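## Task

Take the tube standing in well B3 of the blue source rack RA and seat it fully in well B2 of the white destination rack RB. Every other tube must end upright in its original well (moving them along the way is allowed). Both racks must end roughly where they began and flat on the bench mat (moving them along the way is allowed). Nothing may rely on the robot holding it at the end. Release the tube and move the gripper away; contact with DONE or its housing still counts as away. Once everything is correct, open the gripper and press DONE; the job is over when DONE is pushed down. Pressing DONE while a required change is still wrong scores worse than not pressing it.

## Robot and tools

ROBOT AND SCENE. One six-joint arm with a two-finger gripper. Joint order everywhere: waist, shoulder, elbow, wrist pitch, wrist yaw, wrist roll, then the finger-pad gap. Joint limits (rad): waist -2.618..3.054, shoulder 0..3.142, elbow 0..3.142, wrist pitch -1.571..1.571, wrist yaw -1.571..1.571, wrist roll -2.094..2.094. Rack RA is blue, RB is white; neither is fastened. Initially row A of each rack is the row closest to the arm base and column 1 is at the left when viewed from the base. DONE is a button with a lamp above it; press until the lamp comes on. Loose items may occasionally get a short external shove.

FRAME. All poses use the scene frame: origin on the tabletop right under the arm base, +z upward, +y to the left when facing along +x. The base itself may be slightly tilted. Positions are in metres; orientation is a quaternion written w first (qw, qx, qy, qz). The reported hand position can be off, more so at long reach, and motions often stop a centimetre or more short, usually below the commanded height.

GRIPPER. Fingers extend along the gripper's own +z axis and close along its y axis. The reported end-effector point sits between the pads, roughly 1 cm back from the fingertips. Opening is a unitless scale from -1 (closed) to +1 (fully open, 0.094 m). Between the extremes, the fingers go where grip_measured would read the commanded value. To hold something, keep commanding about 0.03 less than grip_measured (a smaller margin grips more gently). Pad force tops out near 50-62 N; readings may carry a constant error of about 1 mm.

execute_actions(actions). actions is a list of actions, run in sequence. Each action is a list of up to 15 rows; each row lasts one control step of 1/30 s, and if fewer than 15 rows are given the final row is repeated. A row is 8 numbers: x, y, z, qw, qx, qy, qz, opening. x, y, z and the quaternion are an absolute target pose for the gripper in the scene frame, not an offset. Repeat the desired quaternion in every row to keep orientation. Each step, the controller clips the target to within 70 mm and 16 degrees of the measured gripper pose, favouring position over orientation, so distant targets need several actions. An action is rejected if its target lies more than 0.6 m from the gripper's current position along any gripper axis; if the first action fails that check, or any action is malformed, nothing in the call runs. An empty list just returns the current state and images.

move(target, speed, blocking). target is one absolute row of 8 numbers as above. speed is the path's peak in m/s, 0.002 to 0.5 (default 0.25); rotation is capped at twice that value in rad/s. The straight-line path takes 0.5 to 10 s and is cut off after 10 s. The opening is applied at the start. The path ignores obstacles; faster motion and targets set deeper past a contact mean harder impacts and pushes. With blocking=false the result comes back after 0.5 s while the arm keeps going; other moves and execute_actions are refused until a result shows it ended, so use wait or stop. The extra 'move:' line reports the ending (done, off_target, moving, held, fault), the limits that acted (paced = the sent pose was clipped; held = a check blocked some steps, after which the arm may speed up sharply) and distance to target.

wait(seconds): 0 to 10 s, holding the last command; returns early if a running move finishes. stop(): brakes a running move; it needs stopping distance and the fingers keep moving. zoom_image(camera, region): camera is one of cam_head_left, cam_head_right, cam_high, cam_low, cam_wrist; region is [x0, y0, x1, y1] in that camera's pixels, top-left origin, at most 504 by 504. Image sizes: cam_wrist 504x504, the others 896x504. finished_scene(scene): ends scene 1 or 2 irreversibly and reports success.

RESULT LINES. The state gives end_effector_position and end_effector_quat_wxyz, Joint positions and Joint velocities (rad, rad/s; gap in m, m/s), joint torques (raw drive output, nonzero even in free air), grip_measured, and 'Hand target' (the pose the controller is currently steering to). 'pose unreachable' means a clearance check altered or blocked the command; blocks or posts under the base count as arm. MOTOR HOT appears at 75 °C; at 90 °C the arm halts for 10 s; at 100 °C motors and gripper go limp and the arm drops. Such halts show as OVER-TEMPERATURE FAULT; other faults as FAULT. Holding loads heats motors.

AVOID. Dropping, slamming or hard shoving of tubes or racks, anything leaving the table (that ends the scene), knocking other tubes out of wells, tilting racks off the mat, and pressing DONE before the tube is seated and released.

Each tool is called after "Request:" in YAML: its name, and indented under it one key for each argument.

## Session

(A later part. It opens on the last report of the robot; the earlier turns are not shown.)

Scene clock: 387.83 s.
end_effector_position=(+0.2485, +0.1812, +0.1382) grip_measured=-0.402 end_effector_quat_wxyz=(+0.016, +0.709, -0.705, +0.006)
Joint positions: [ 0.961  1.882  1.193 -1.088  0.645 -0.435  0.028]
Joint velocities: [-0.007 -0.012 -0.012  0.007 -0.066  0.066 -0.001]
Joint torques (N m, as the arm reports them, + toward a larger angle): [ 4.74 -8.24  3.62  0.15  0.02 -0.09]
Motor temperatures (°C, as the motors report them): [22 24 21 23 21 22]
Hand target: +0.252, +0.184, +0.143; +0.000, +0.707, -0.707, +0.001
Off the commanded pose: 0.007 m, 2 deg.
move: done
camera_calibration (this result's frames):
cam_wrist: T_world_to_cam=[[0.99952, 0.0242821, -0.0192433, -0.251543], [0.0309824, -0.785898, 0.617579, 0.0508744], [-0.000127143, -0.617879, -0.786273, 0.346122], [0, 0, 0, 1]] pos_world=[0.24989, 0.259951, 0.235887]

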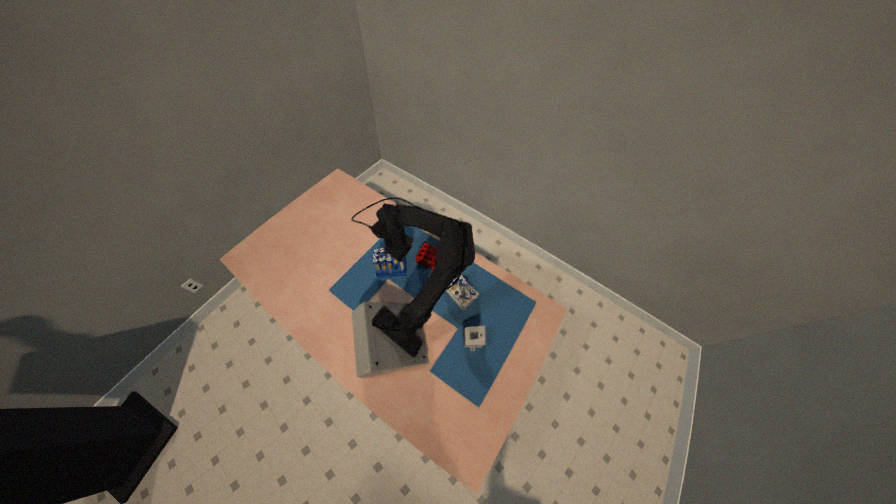

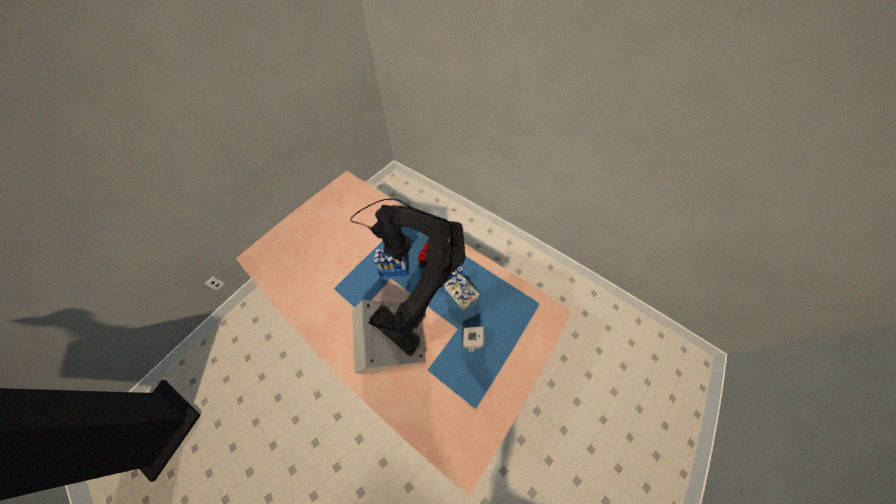

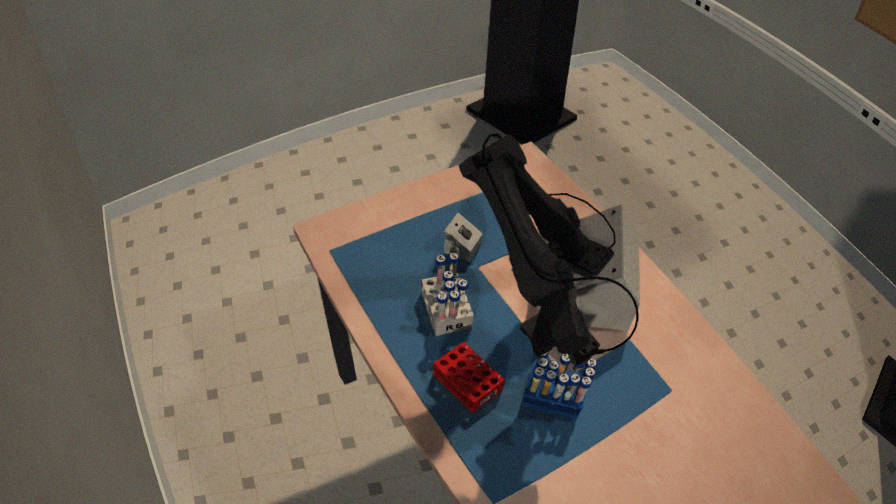

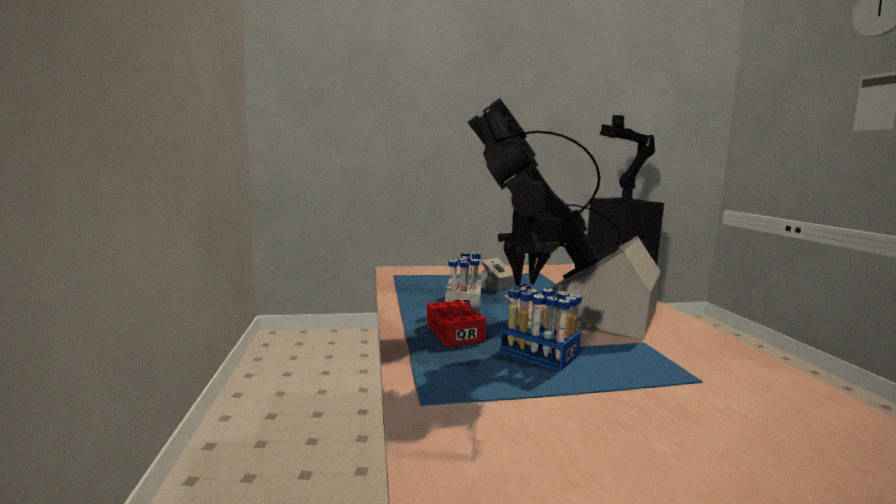

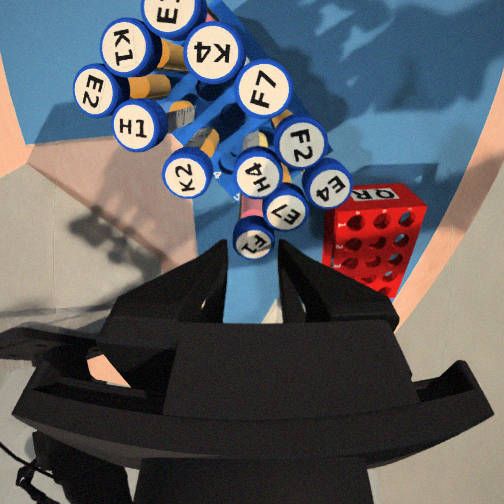

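Request:
move:
  target: [0.252,0.184,0.127,0,0.707,-0.707,0,-0.4]
  speed: 0.02

Request:
move:
  target: [0.252,0.184,0.127,0,0.707,-0.707,0,-0.6]

Request:
move:
  target: [0.252,0.187,0.215,0,0.707,-0.707,0,-0.6]
  speed: 0.05

Request:
move:
  target: [0.231,0.207,0.205,0,0.707,-0.707,0,-0.6]
  speed: 0.04

Request:
move:
  target: [0.231,0.205,0.19,0,0.707,-0.707,0,-0.6]
  speed: 0.02

Scene clock: 397.40 s.
end_effector_position=(+0.2495, +0.1802, +0.1242) grip_measured=-0.402 end_effector_quat_wxyz=(+0.014, +0.707, -0.707, +0.004)
Joint positions: [ 0.93   1.882  1.151 -1.017  0.65  -0.472  0.028]
Joint velocities: [-0.017  0.002  0.002 -0.022 -0.037 -0.022 -0.   ]
Joint torques (N m, as the arm reports them, + toward a larger angle): [ 4.63 -7.45  3.47  0.17  0.   -0.07]
Motor temperatures (°C, as the motors report them): [22 24 21 23 21 22]
Hand target: +0.252, +0.184, +0.127; +0.000, +0.707, -0.708, +0.001
Off the commanded pose: 0.005 m, 2 deg.
move: done
camera_calibration (this result's frames):
cam_wrist: T_world_to_cam=[[0.999649, 0.0196651, -0.0177386, -0.252174], [0.0264136, -0.788924, 0.613922, 0.0608562], [-0.00192156, -0.614175, -0.789167, 0.334647], [0, 0, 0, 1]] pos_world=[0.251121, 0.258502, 0.222258]

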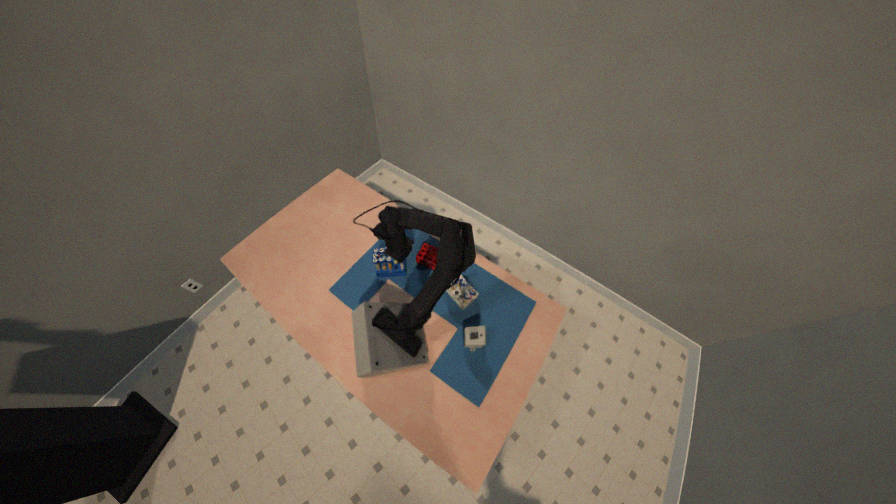

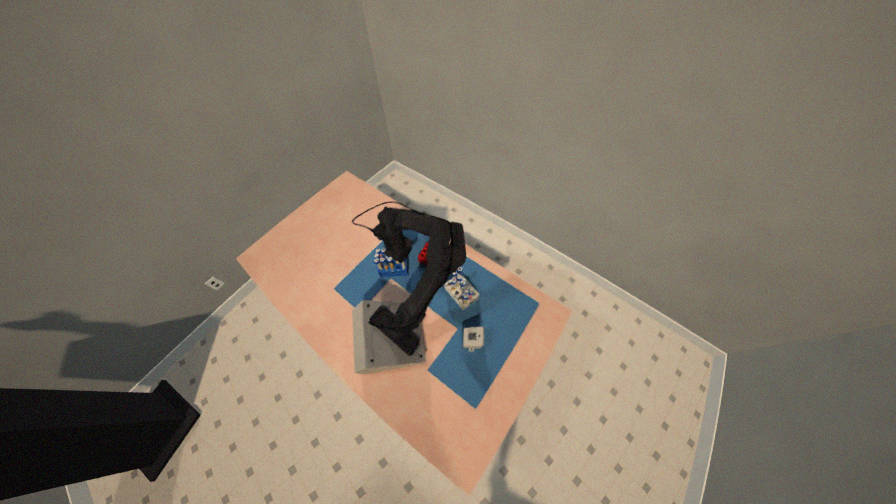

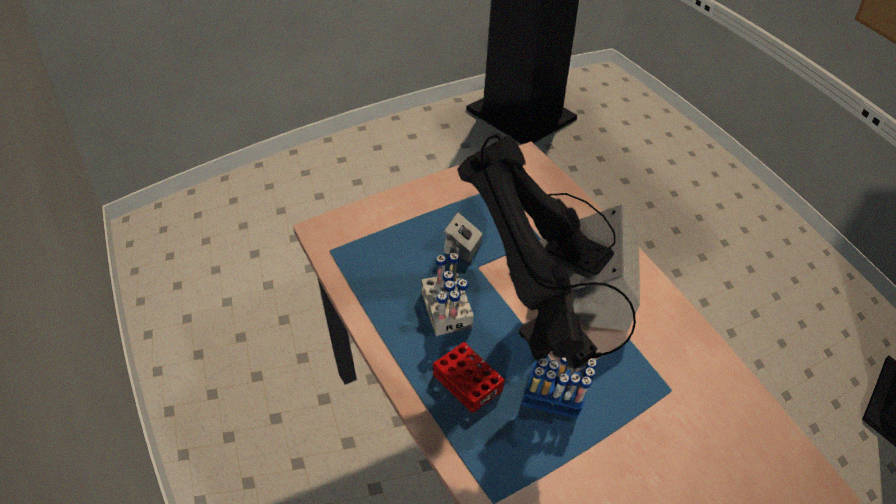

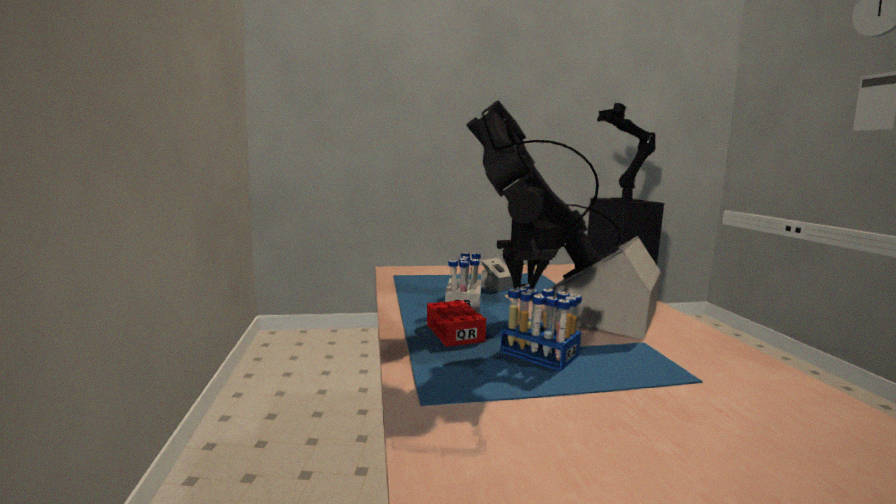

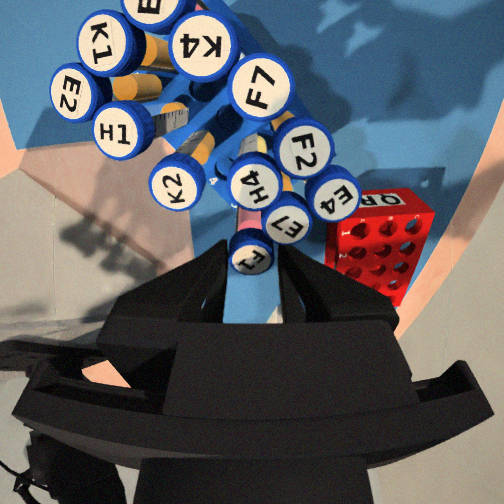

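Scene clock: 398.10 s.
end_effector_position=(+0.2495, +0.1803, +0.1242) grip_measured=-0.556 end_effector_quat_wxyz=(+0.014, +0.709, -0.705, +0.004)
Joint positions: [ 0.93   1.882  1.151 -1.017  0.649 -0.475  0.021]
Joint velocities: [ 0.022  0.012  0.007 -0.051  0.007  0.007  0.001]
Joint torques (N m, as the arm reports them, + toward a larger angle): [ 4.6  -7.36  3.55  0.23 -0.01 -0.08]
Motor temperatures (°C, as the motors report them): [22 24 21 23 21 22]
Hand target: +0.252, +0.184, +0.127; +0.000, +0.707, -0.707, +0.000
Off the commanded pose: 0.005 m, 2 deg.
move: done
camera_calibration (this result's frames):
cam_wrist: T_world_to_cam=[[0.999577, 0.0227068, -0.0181542, -0.252593], [0.0290693, -0.788972, 0.613741, 0.0602508], [-0.000387044, -0.614009, -0.789299, 0.334269], [0, 0, 0, 1]] pos_world=[0.250864, 0.258516, 0.222274]

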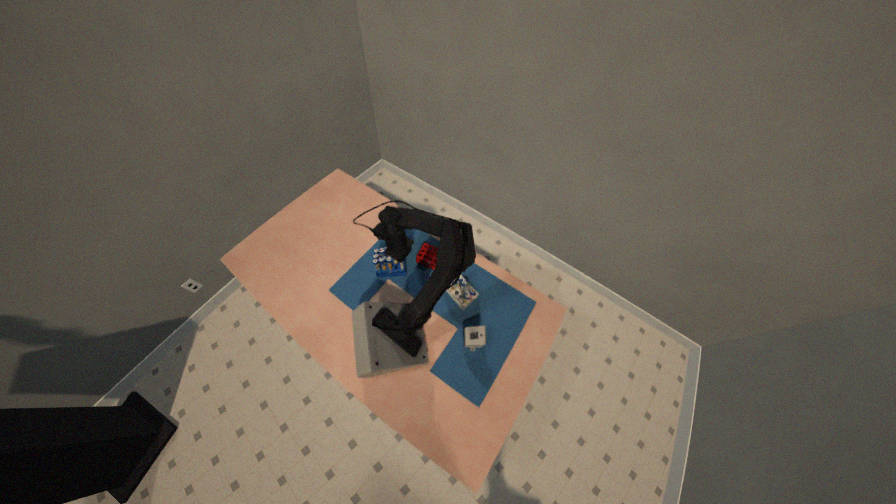

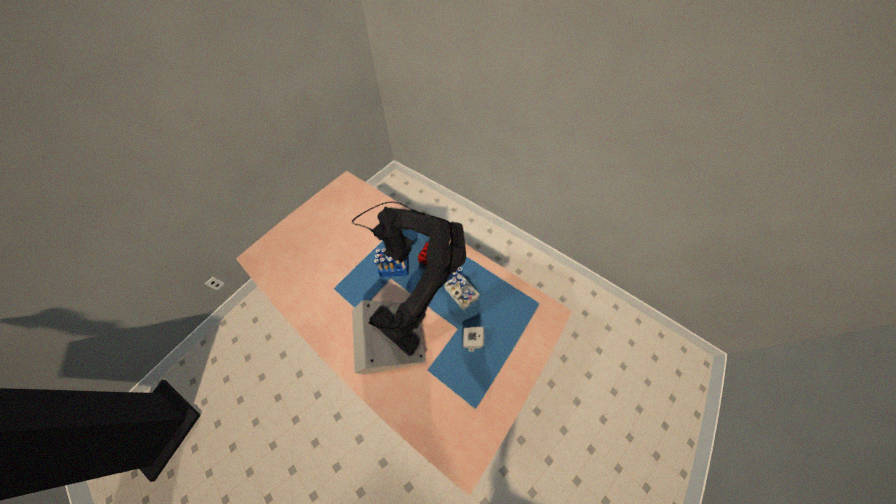

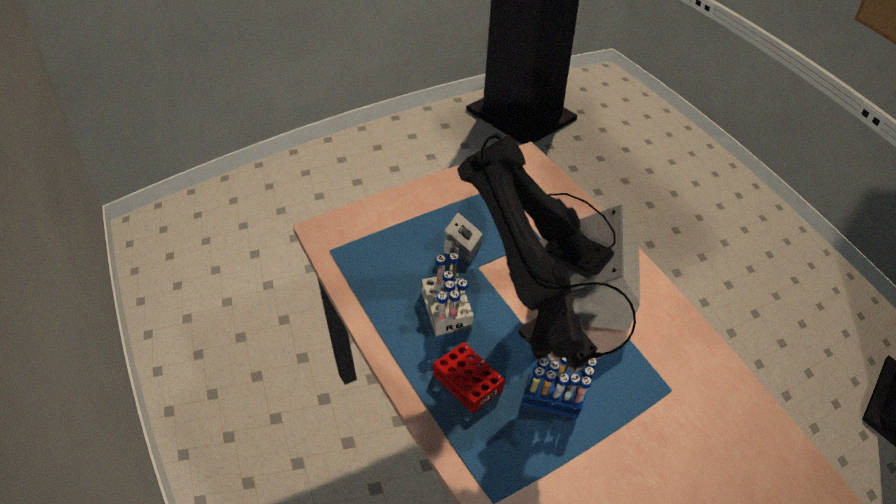

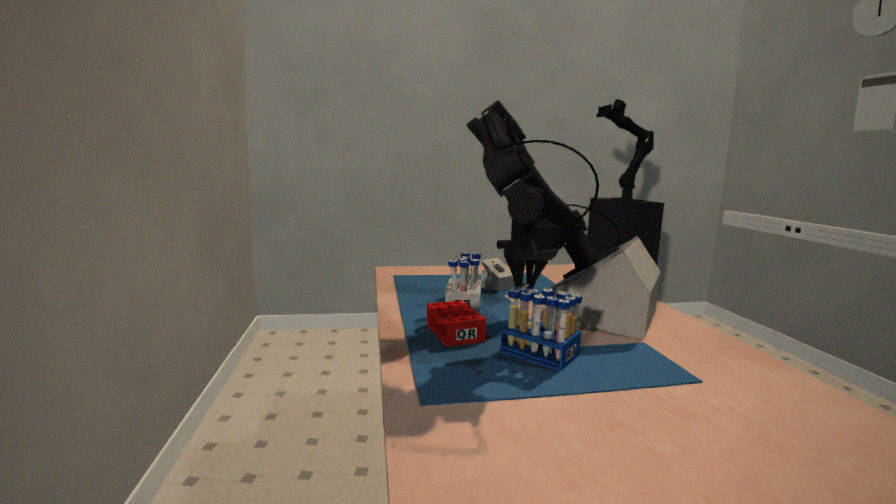

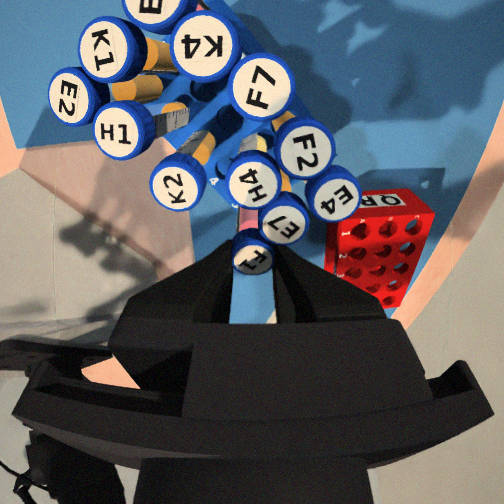

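Scene clock: 400.40 s.
end_effector_position=(+0.2510, +0.1811, +0.2012) grip_measured=-0.556 end_effector_quat_wxyz=(+0.017, +0.710, -0.703, +0.007)
Joint positions: [ 1.073  1.882  1.4   -1.379  0.619 -0.302  0.021]
Joint velocities: [ 0.007 -0.017 -0.012 -0.066  0.022  0.007  0.002]
Joint torques (N m, as the arm reports them, + toward a larger angle): [ 6.52 -6.81  6.12 -0.06 -0.11  0.08]
Motor temperatures (°C, as the motors report them): [22 24 21 23 21 22]
Hand target: +0.251, +0.187, +0.215; -0.000, +0.707, -0.707, -0.003
Off the commanded pose: 0.015 m, 2 deg.
move: off_target
camera_calibration (this result's frames):
cam_wrist: T_world_to_cam=[[0.999428, 0.0281995, -0.0186727, -0.253563], [0.0336999, -0.783567, 0.620393, 0.0101046], [0.00286343, -0.620667, -0.784069, 0.394916], [0, 0, 0, 1]] pos_world=[0.251946, 0.260179, 0.298638]

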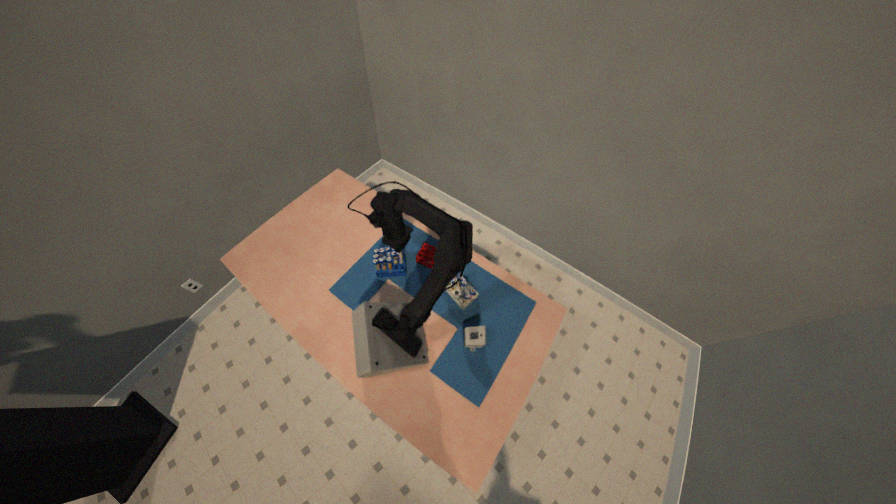

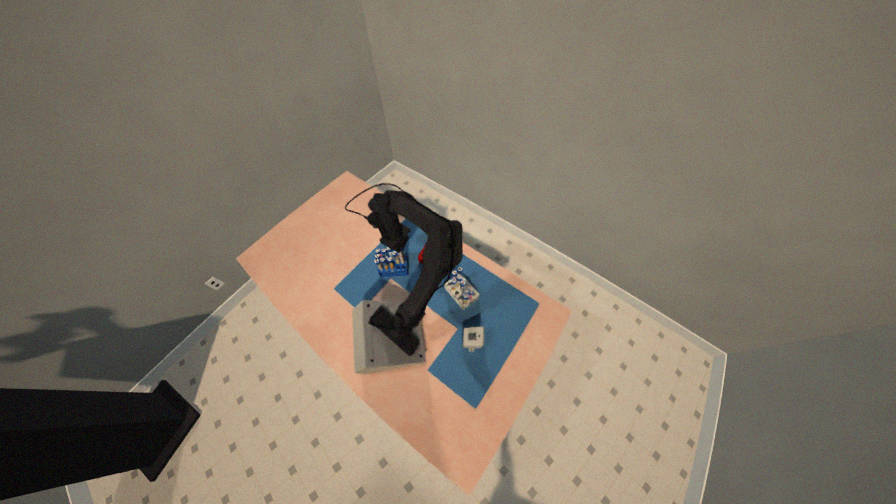

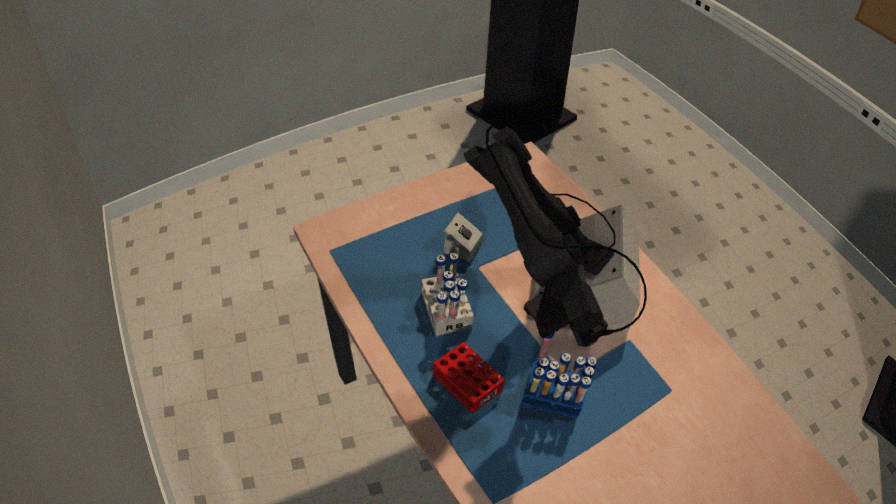

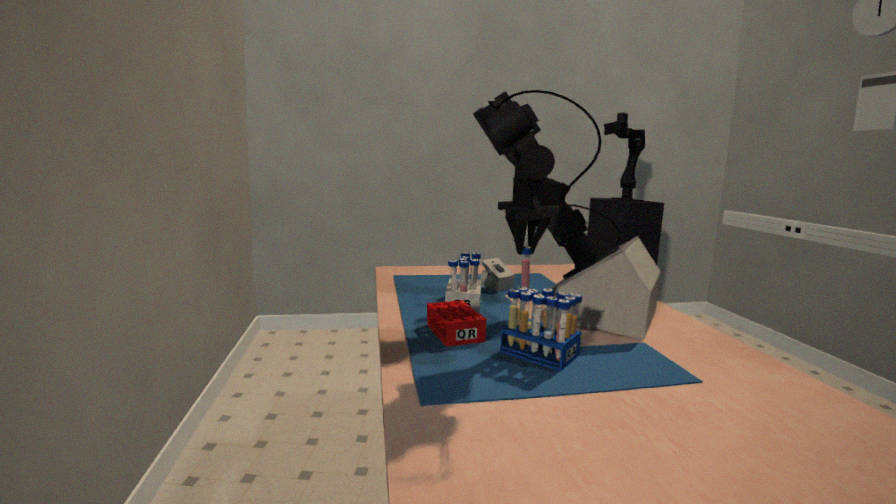

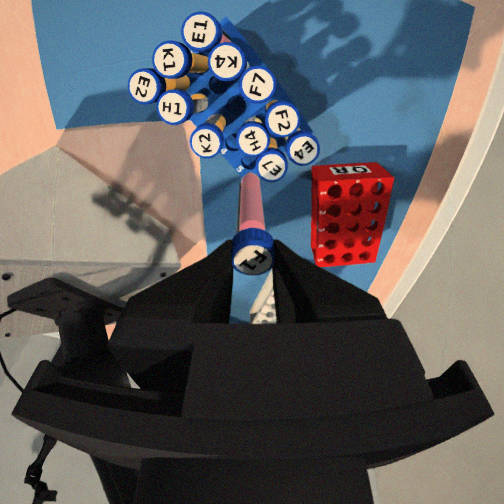

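Scene clock: 401.53 s.
end_effector_position=(+0.2363, +0.1974, +0.2003) grip_measured=-0.556 end_effector_quat_wxyz=(+0.013, +0.708, -0.706, +0.007)
Joint positions: [ 1.119  1.925  1.4   -1.356  0.608 -0.247  0.021]
Joint velocities: [-0.002  0.002 -0.007  0.037 -0.037 -0.007 -0.   ]
Joint torques (N m, as the arm reports them, + toward a larger angle): [ 6.45 -5.4   4.78  0.15 -0.12  0.09]
Motor temperatures (°C, as the motors report them): [22 24 21 23 21 22]
Hand target: +0.231, +0.207, +0.205; +0.000, +0.707, -0.707, -0.001
Off the commanded pose: 0.012 m, 2 deg.
move: off_target
camera_calibration (this result's frames):
cam_wrist: T_world_to_cam=[[0.999688, 0.0212075, -0.0132264, -0.23919], [0.0248565, -0.788149, 0.614983, 0.0279517], [0.00261785, -0.615119, -0.78843, 0.404199], [0, 0, 0, 1]] pos_world=[0.237362, 0.275733, 0.298329]

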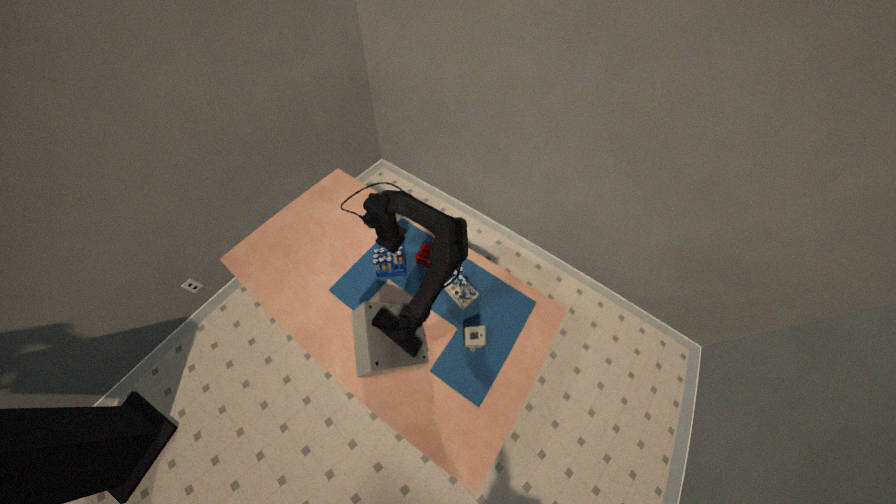

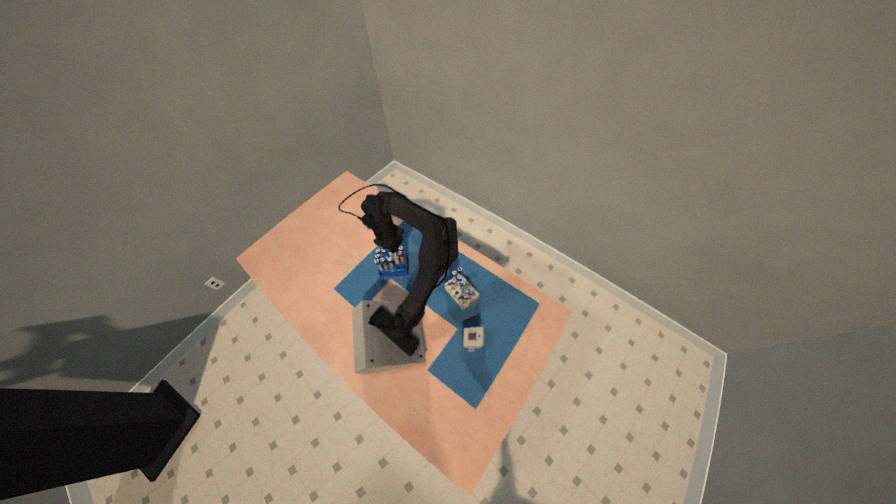

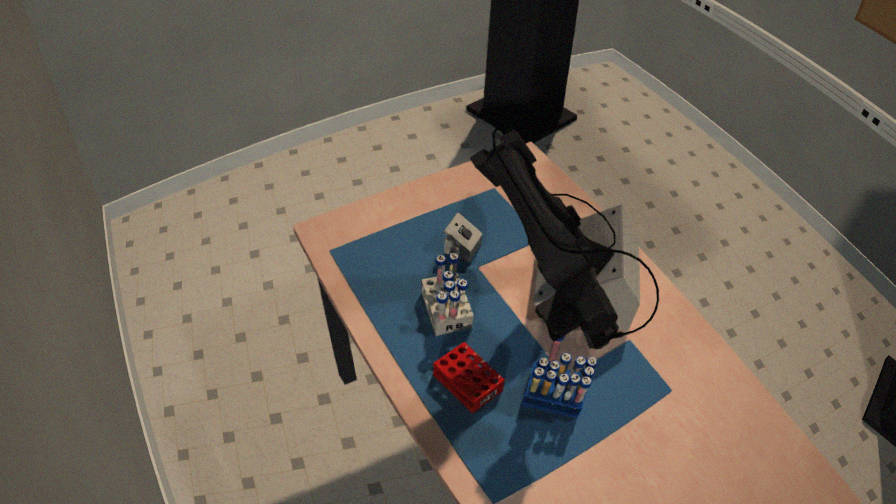

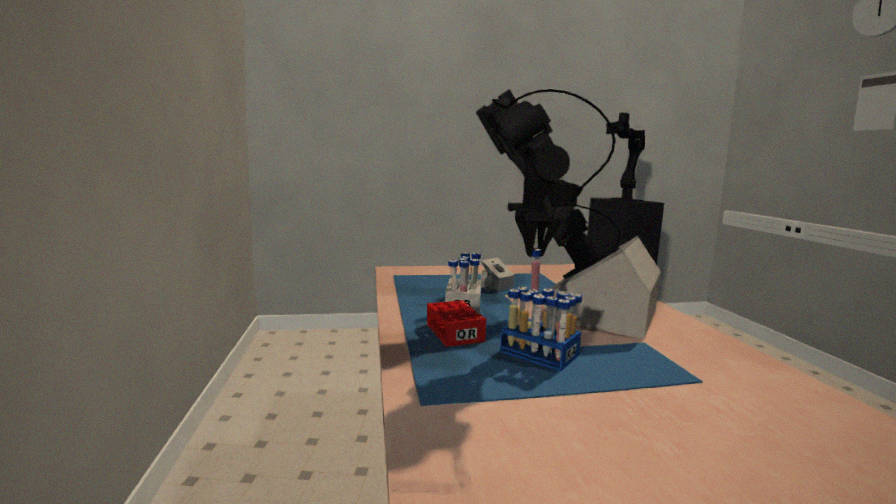

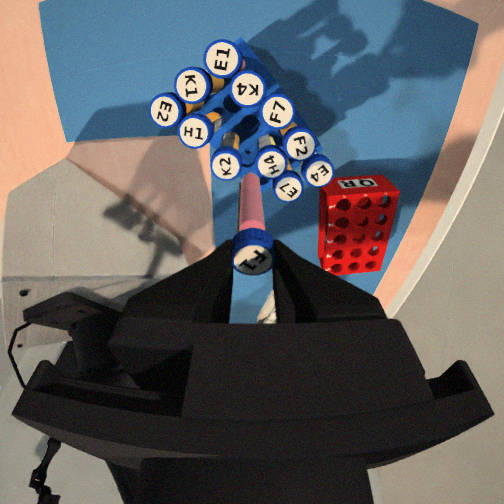

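Scene clock: 402.57 s.
end_effector_position=(+0.2310, +0.2006, +0.1890) grip_measured=-0.556 end_effector_quat_wxyz=(+0.010, +0.706, -0.709, +0.004)
Joint positions: [ 1.114  1.925  1.35  -1.294  0.608 -0.251  0.021]
Joint velocities: [ 0.012  0.012 -0.022  0.007 -0.007 -0.007 -0.   ]
Joint torques (N m, as the arm reports them, + toward a larger angle): [ 4.82 -6.15  3.94  0.16 -0.01 -0.12]
Motor temperatures (°C, as the motors report them): [22 24 21 23 21 22]
Hand target: +0.231, +0.205, +0.190; +0.000, +0.707, -0.707, -0.000
Off the commanded pose: 0.004 m, 1 deg.
move: done
camera_calibration (this result's frames):
cam_wrist: T_world_to_cam=[[0.999821, 0.0140669, -0.0126418, -0.232745], [0.0188566, -0.792908, 0.60905, 0.041091], [-0.00145633, -0.609179, -0.793031, 0.397939], [0, 0, 0, 1]] pos_world=[0.232508, 0.278272, 0.28761]

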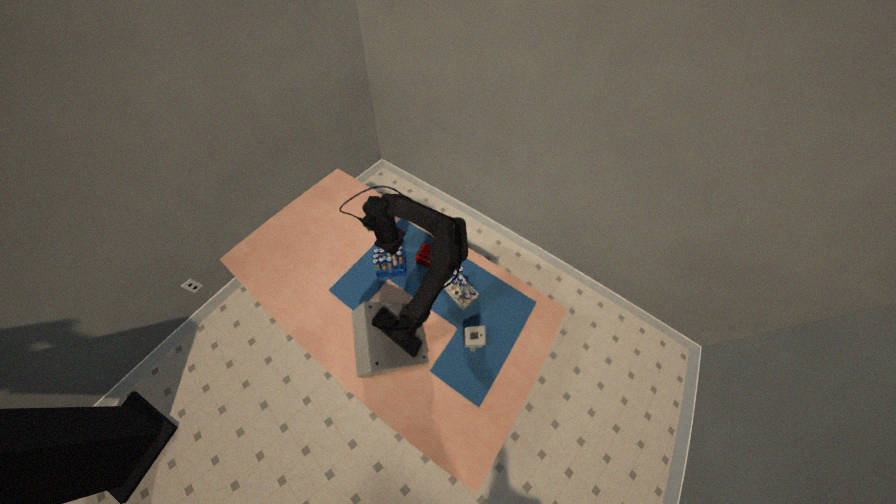

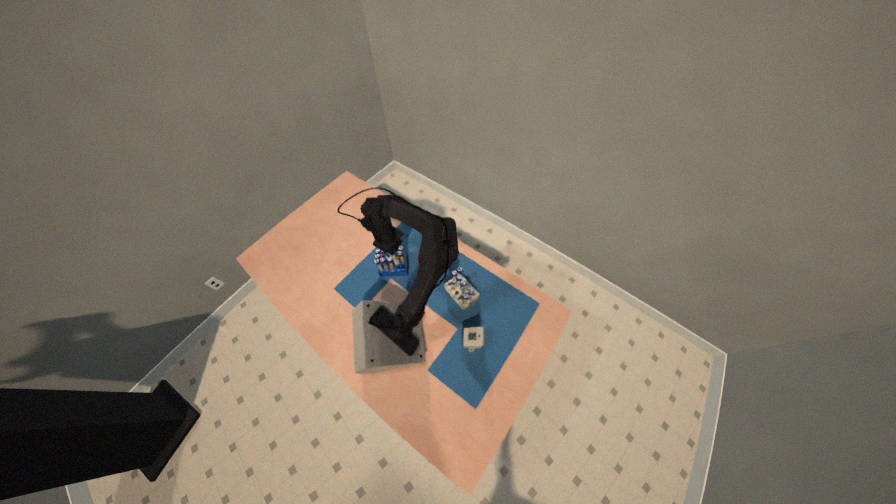

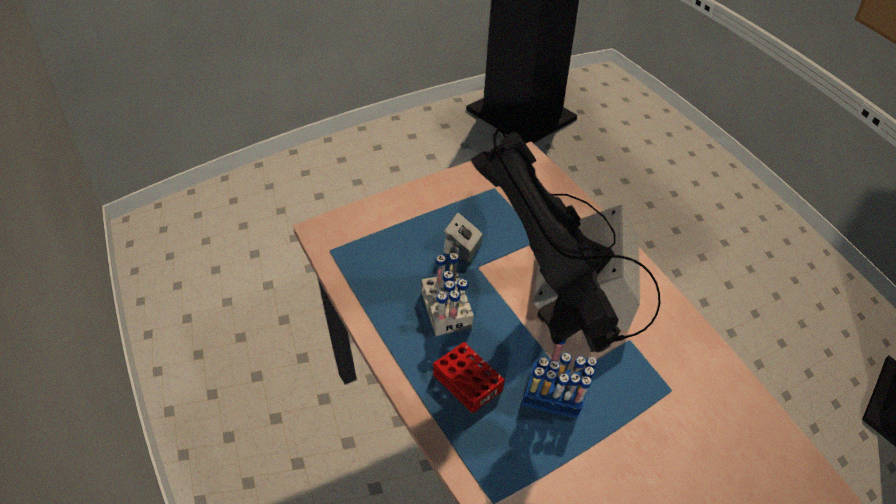

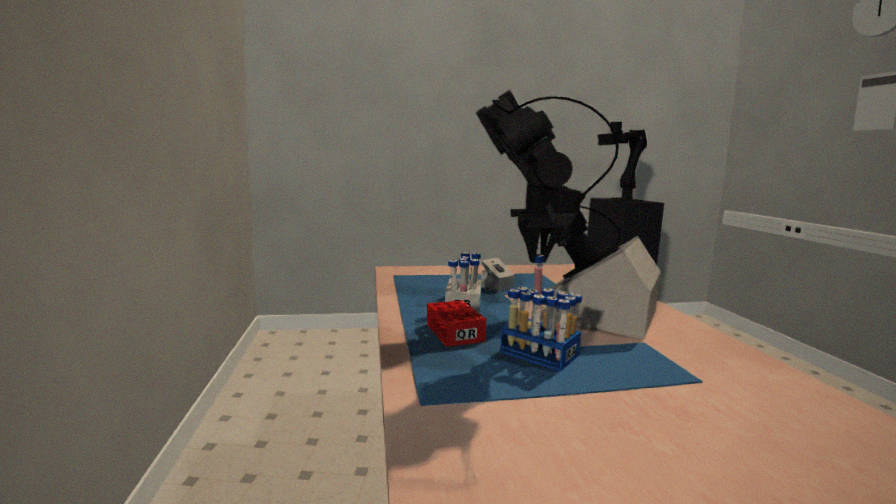

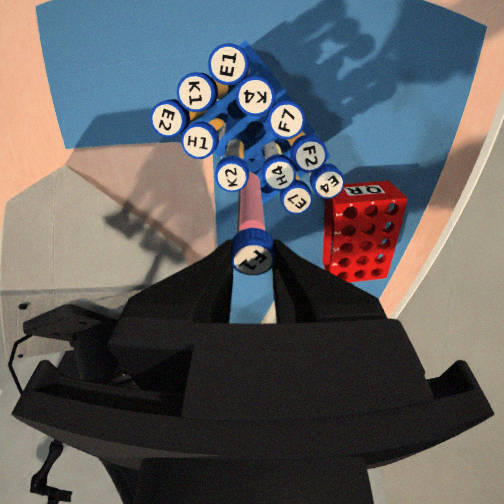

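Request:
move:
  target: [0.233,0.205,0.155,0,0.707,-0.707,0,-0.6]
  speed: 0.02

Scene clock: 419.10 s.
end_effector_position=(+0.2333, +0.2003, +0.1551) grip_measured=-0.556 end_effector_quat_wxyz=(+0.009, +0.704, -0.710, +0.004)
Joint positions: [ 1.048  1.925  1.245 -1.14   0.627 -0.328  0.021]
Joint velocities: [ 0.002  0.012 -0.002  0.066 -0.007 -0.037 -0.001]
Joint torques (N m, as the arm reports them, + toward a larger angle): [ 4.78 -6.15  3.71  0.19 -0.01 -0.07]
Motor temperatures (°C, as the motors report them): [22 24 21 23 21 22]
Hand target: +0.233, +0.205, +0.155; +0.000, +0.707, -0.707, +0.001
Off the commanded pose: 0.005 m, 1 deg.
move: done
camera_calibration (this result's frames):
cam_wrist: T_world_to_cam=[[0.999879, 0.0110962, -0.0108832, -0.235165], [0.0154245, -0.794532, 0.607026, 0.0628992], [-0.00191135, -0.607121, -0.794607, 0.370743], [0, 0, 0, 1]] pos_world=[0.234875, 0.277671, 0.253854]

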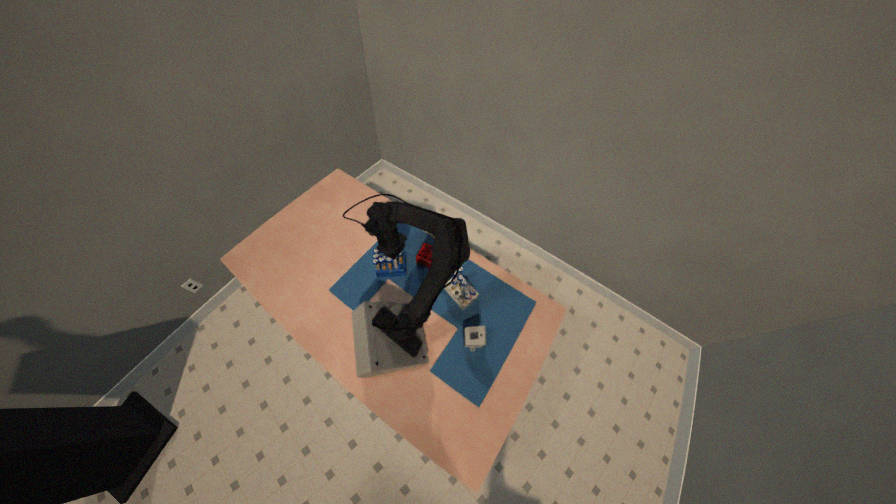

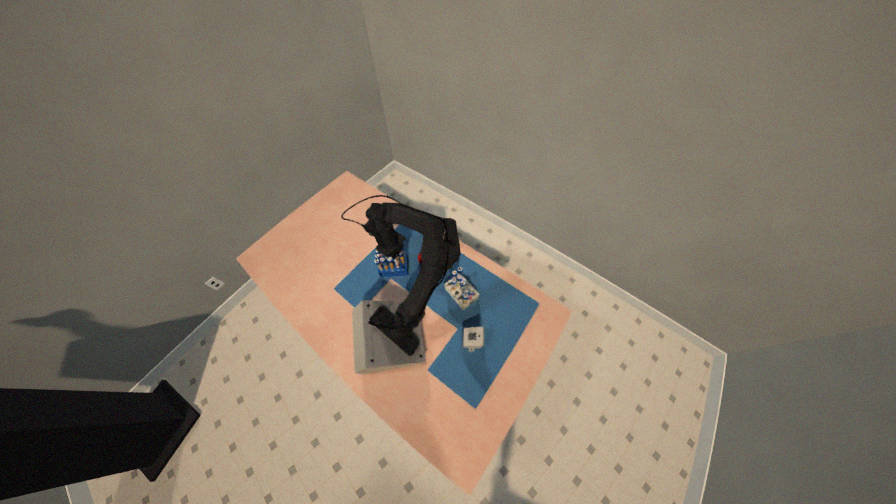

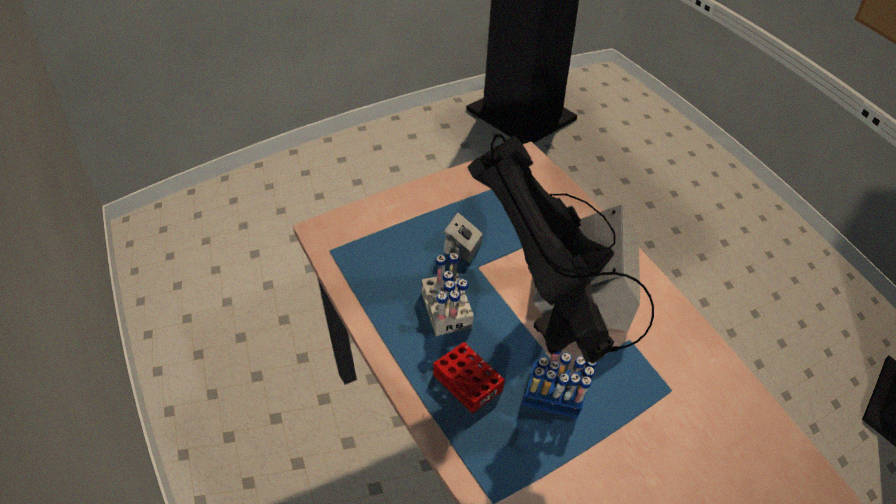

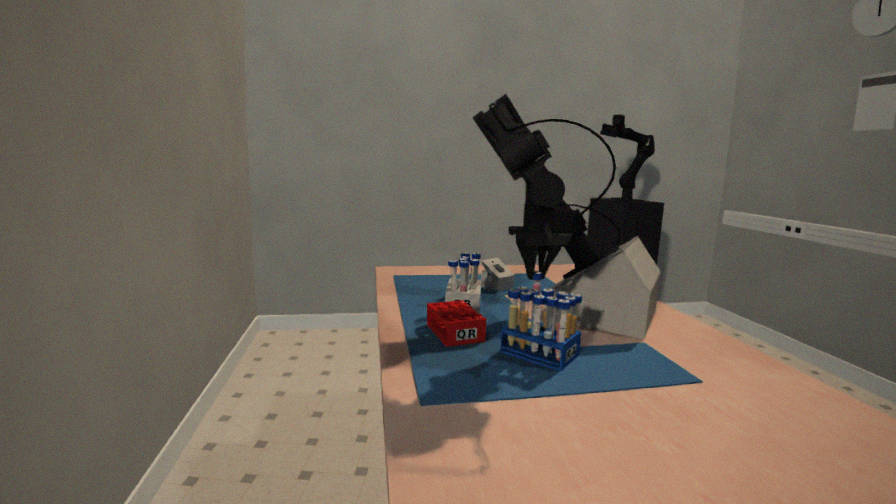

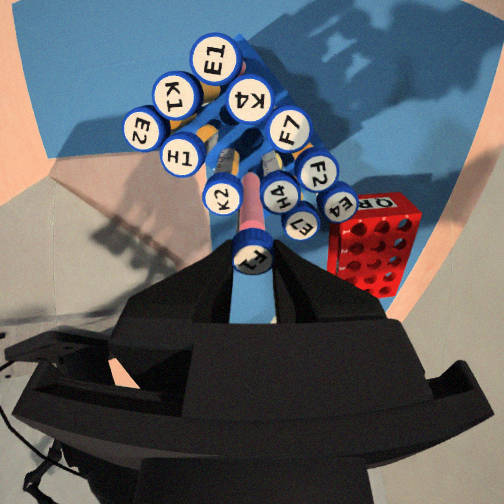

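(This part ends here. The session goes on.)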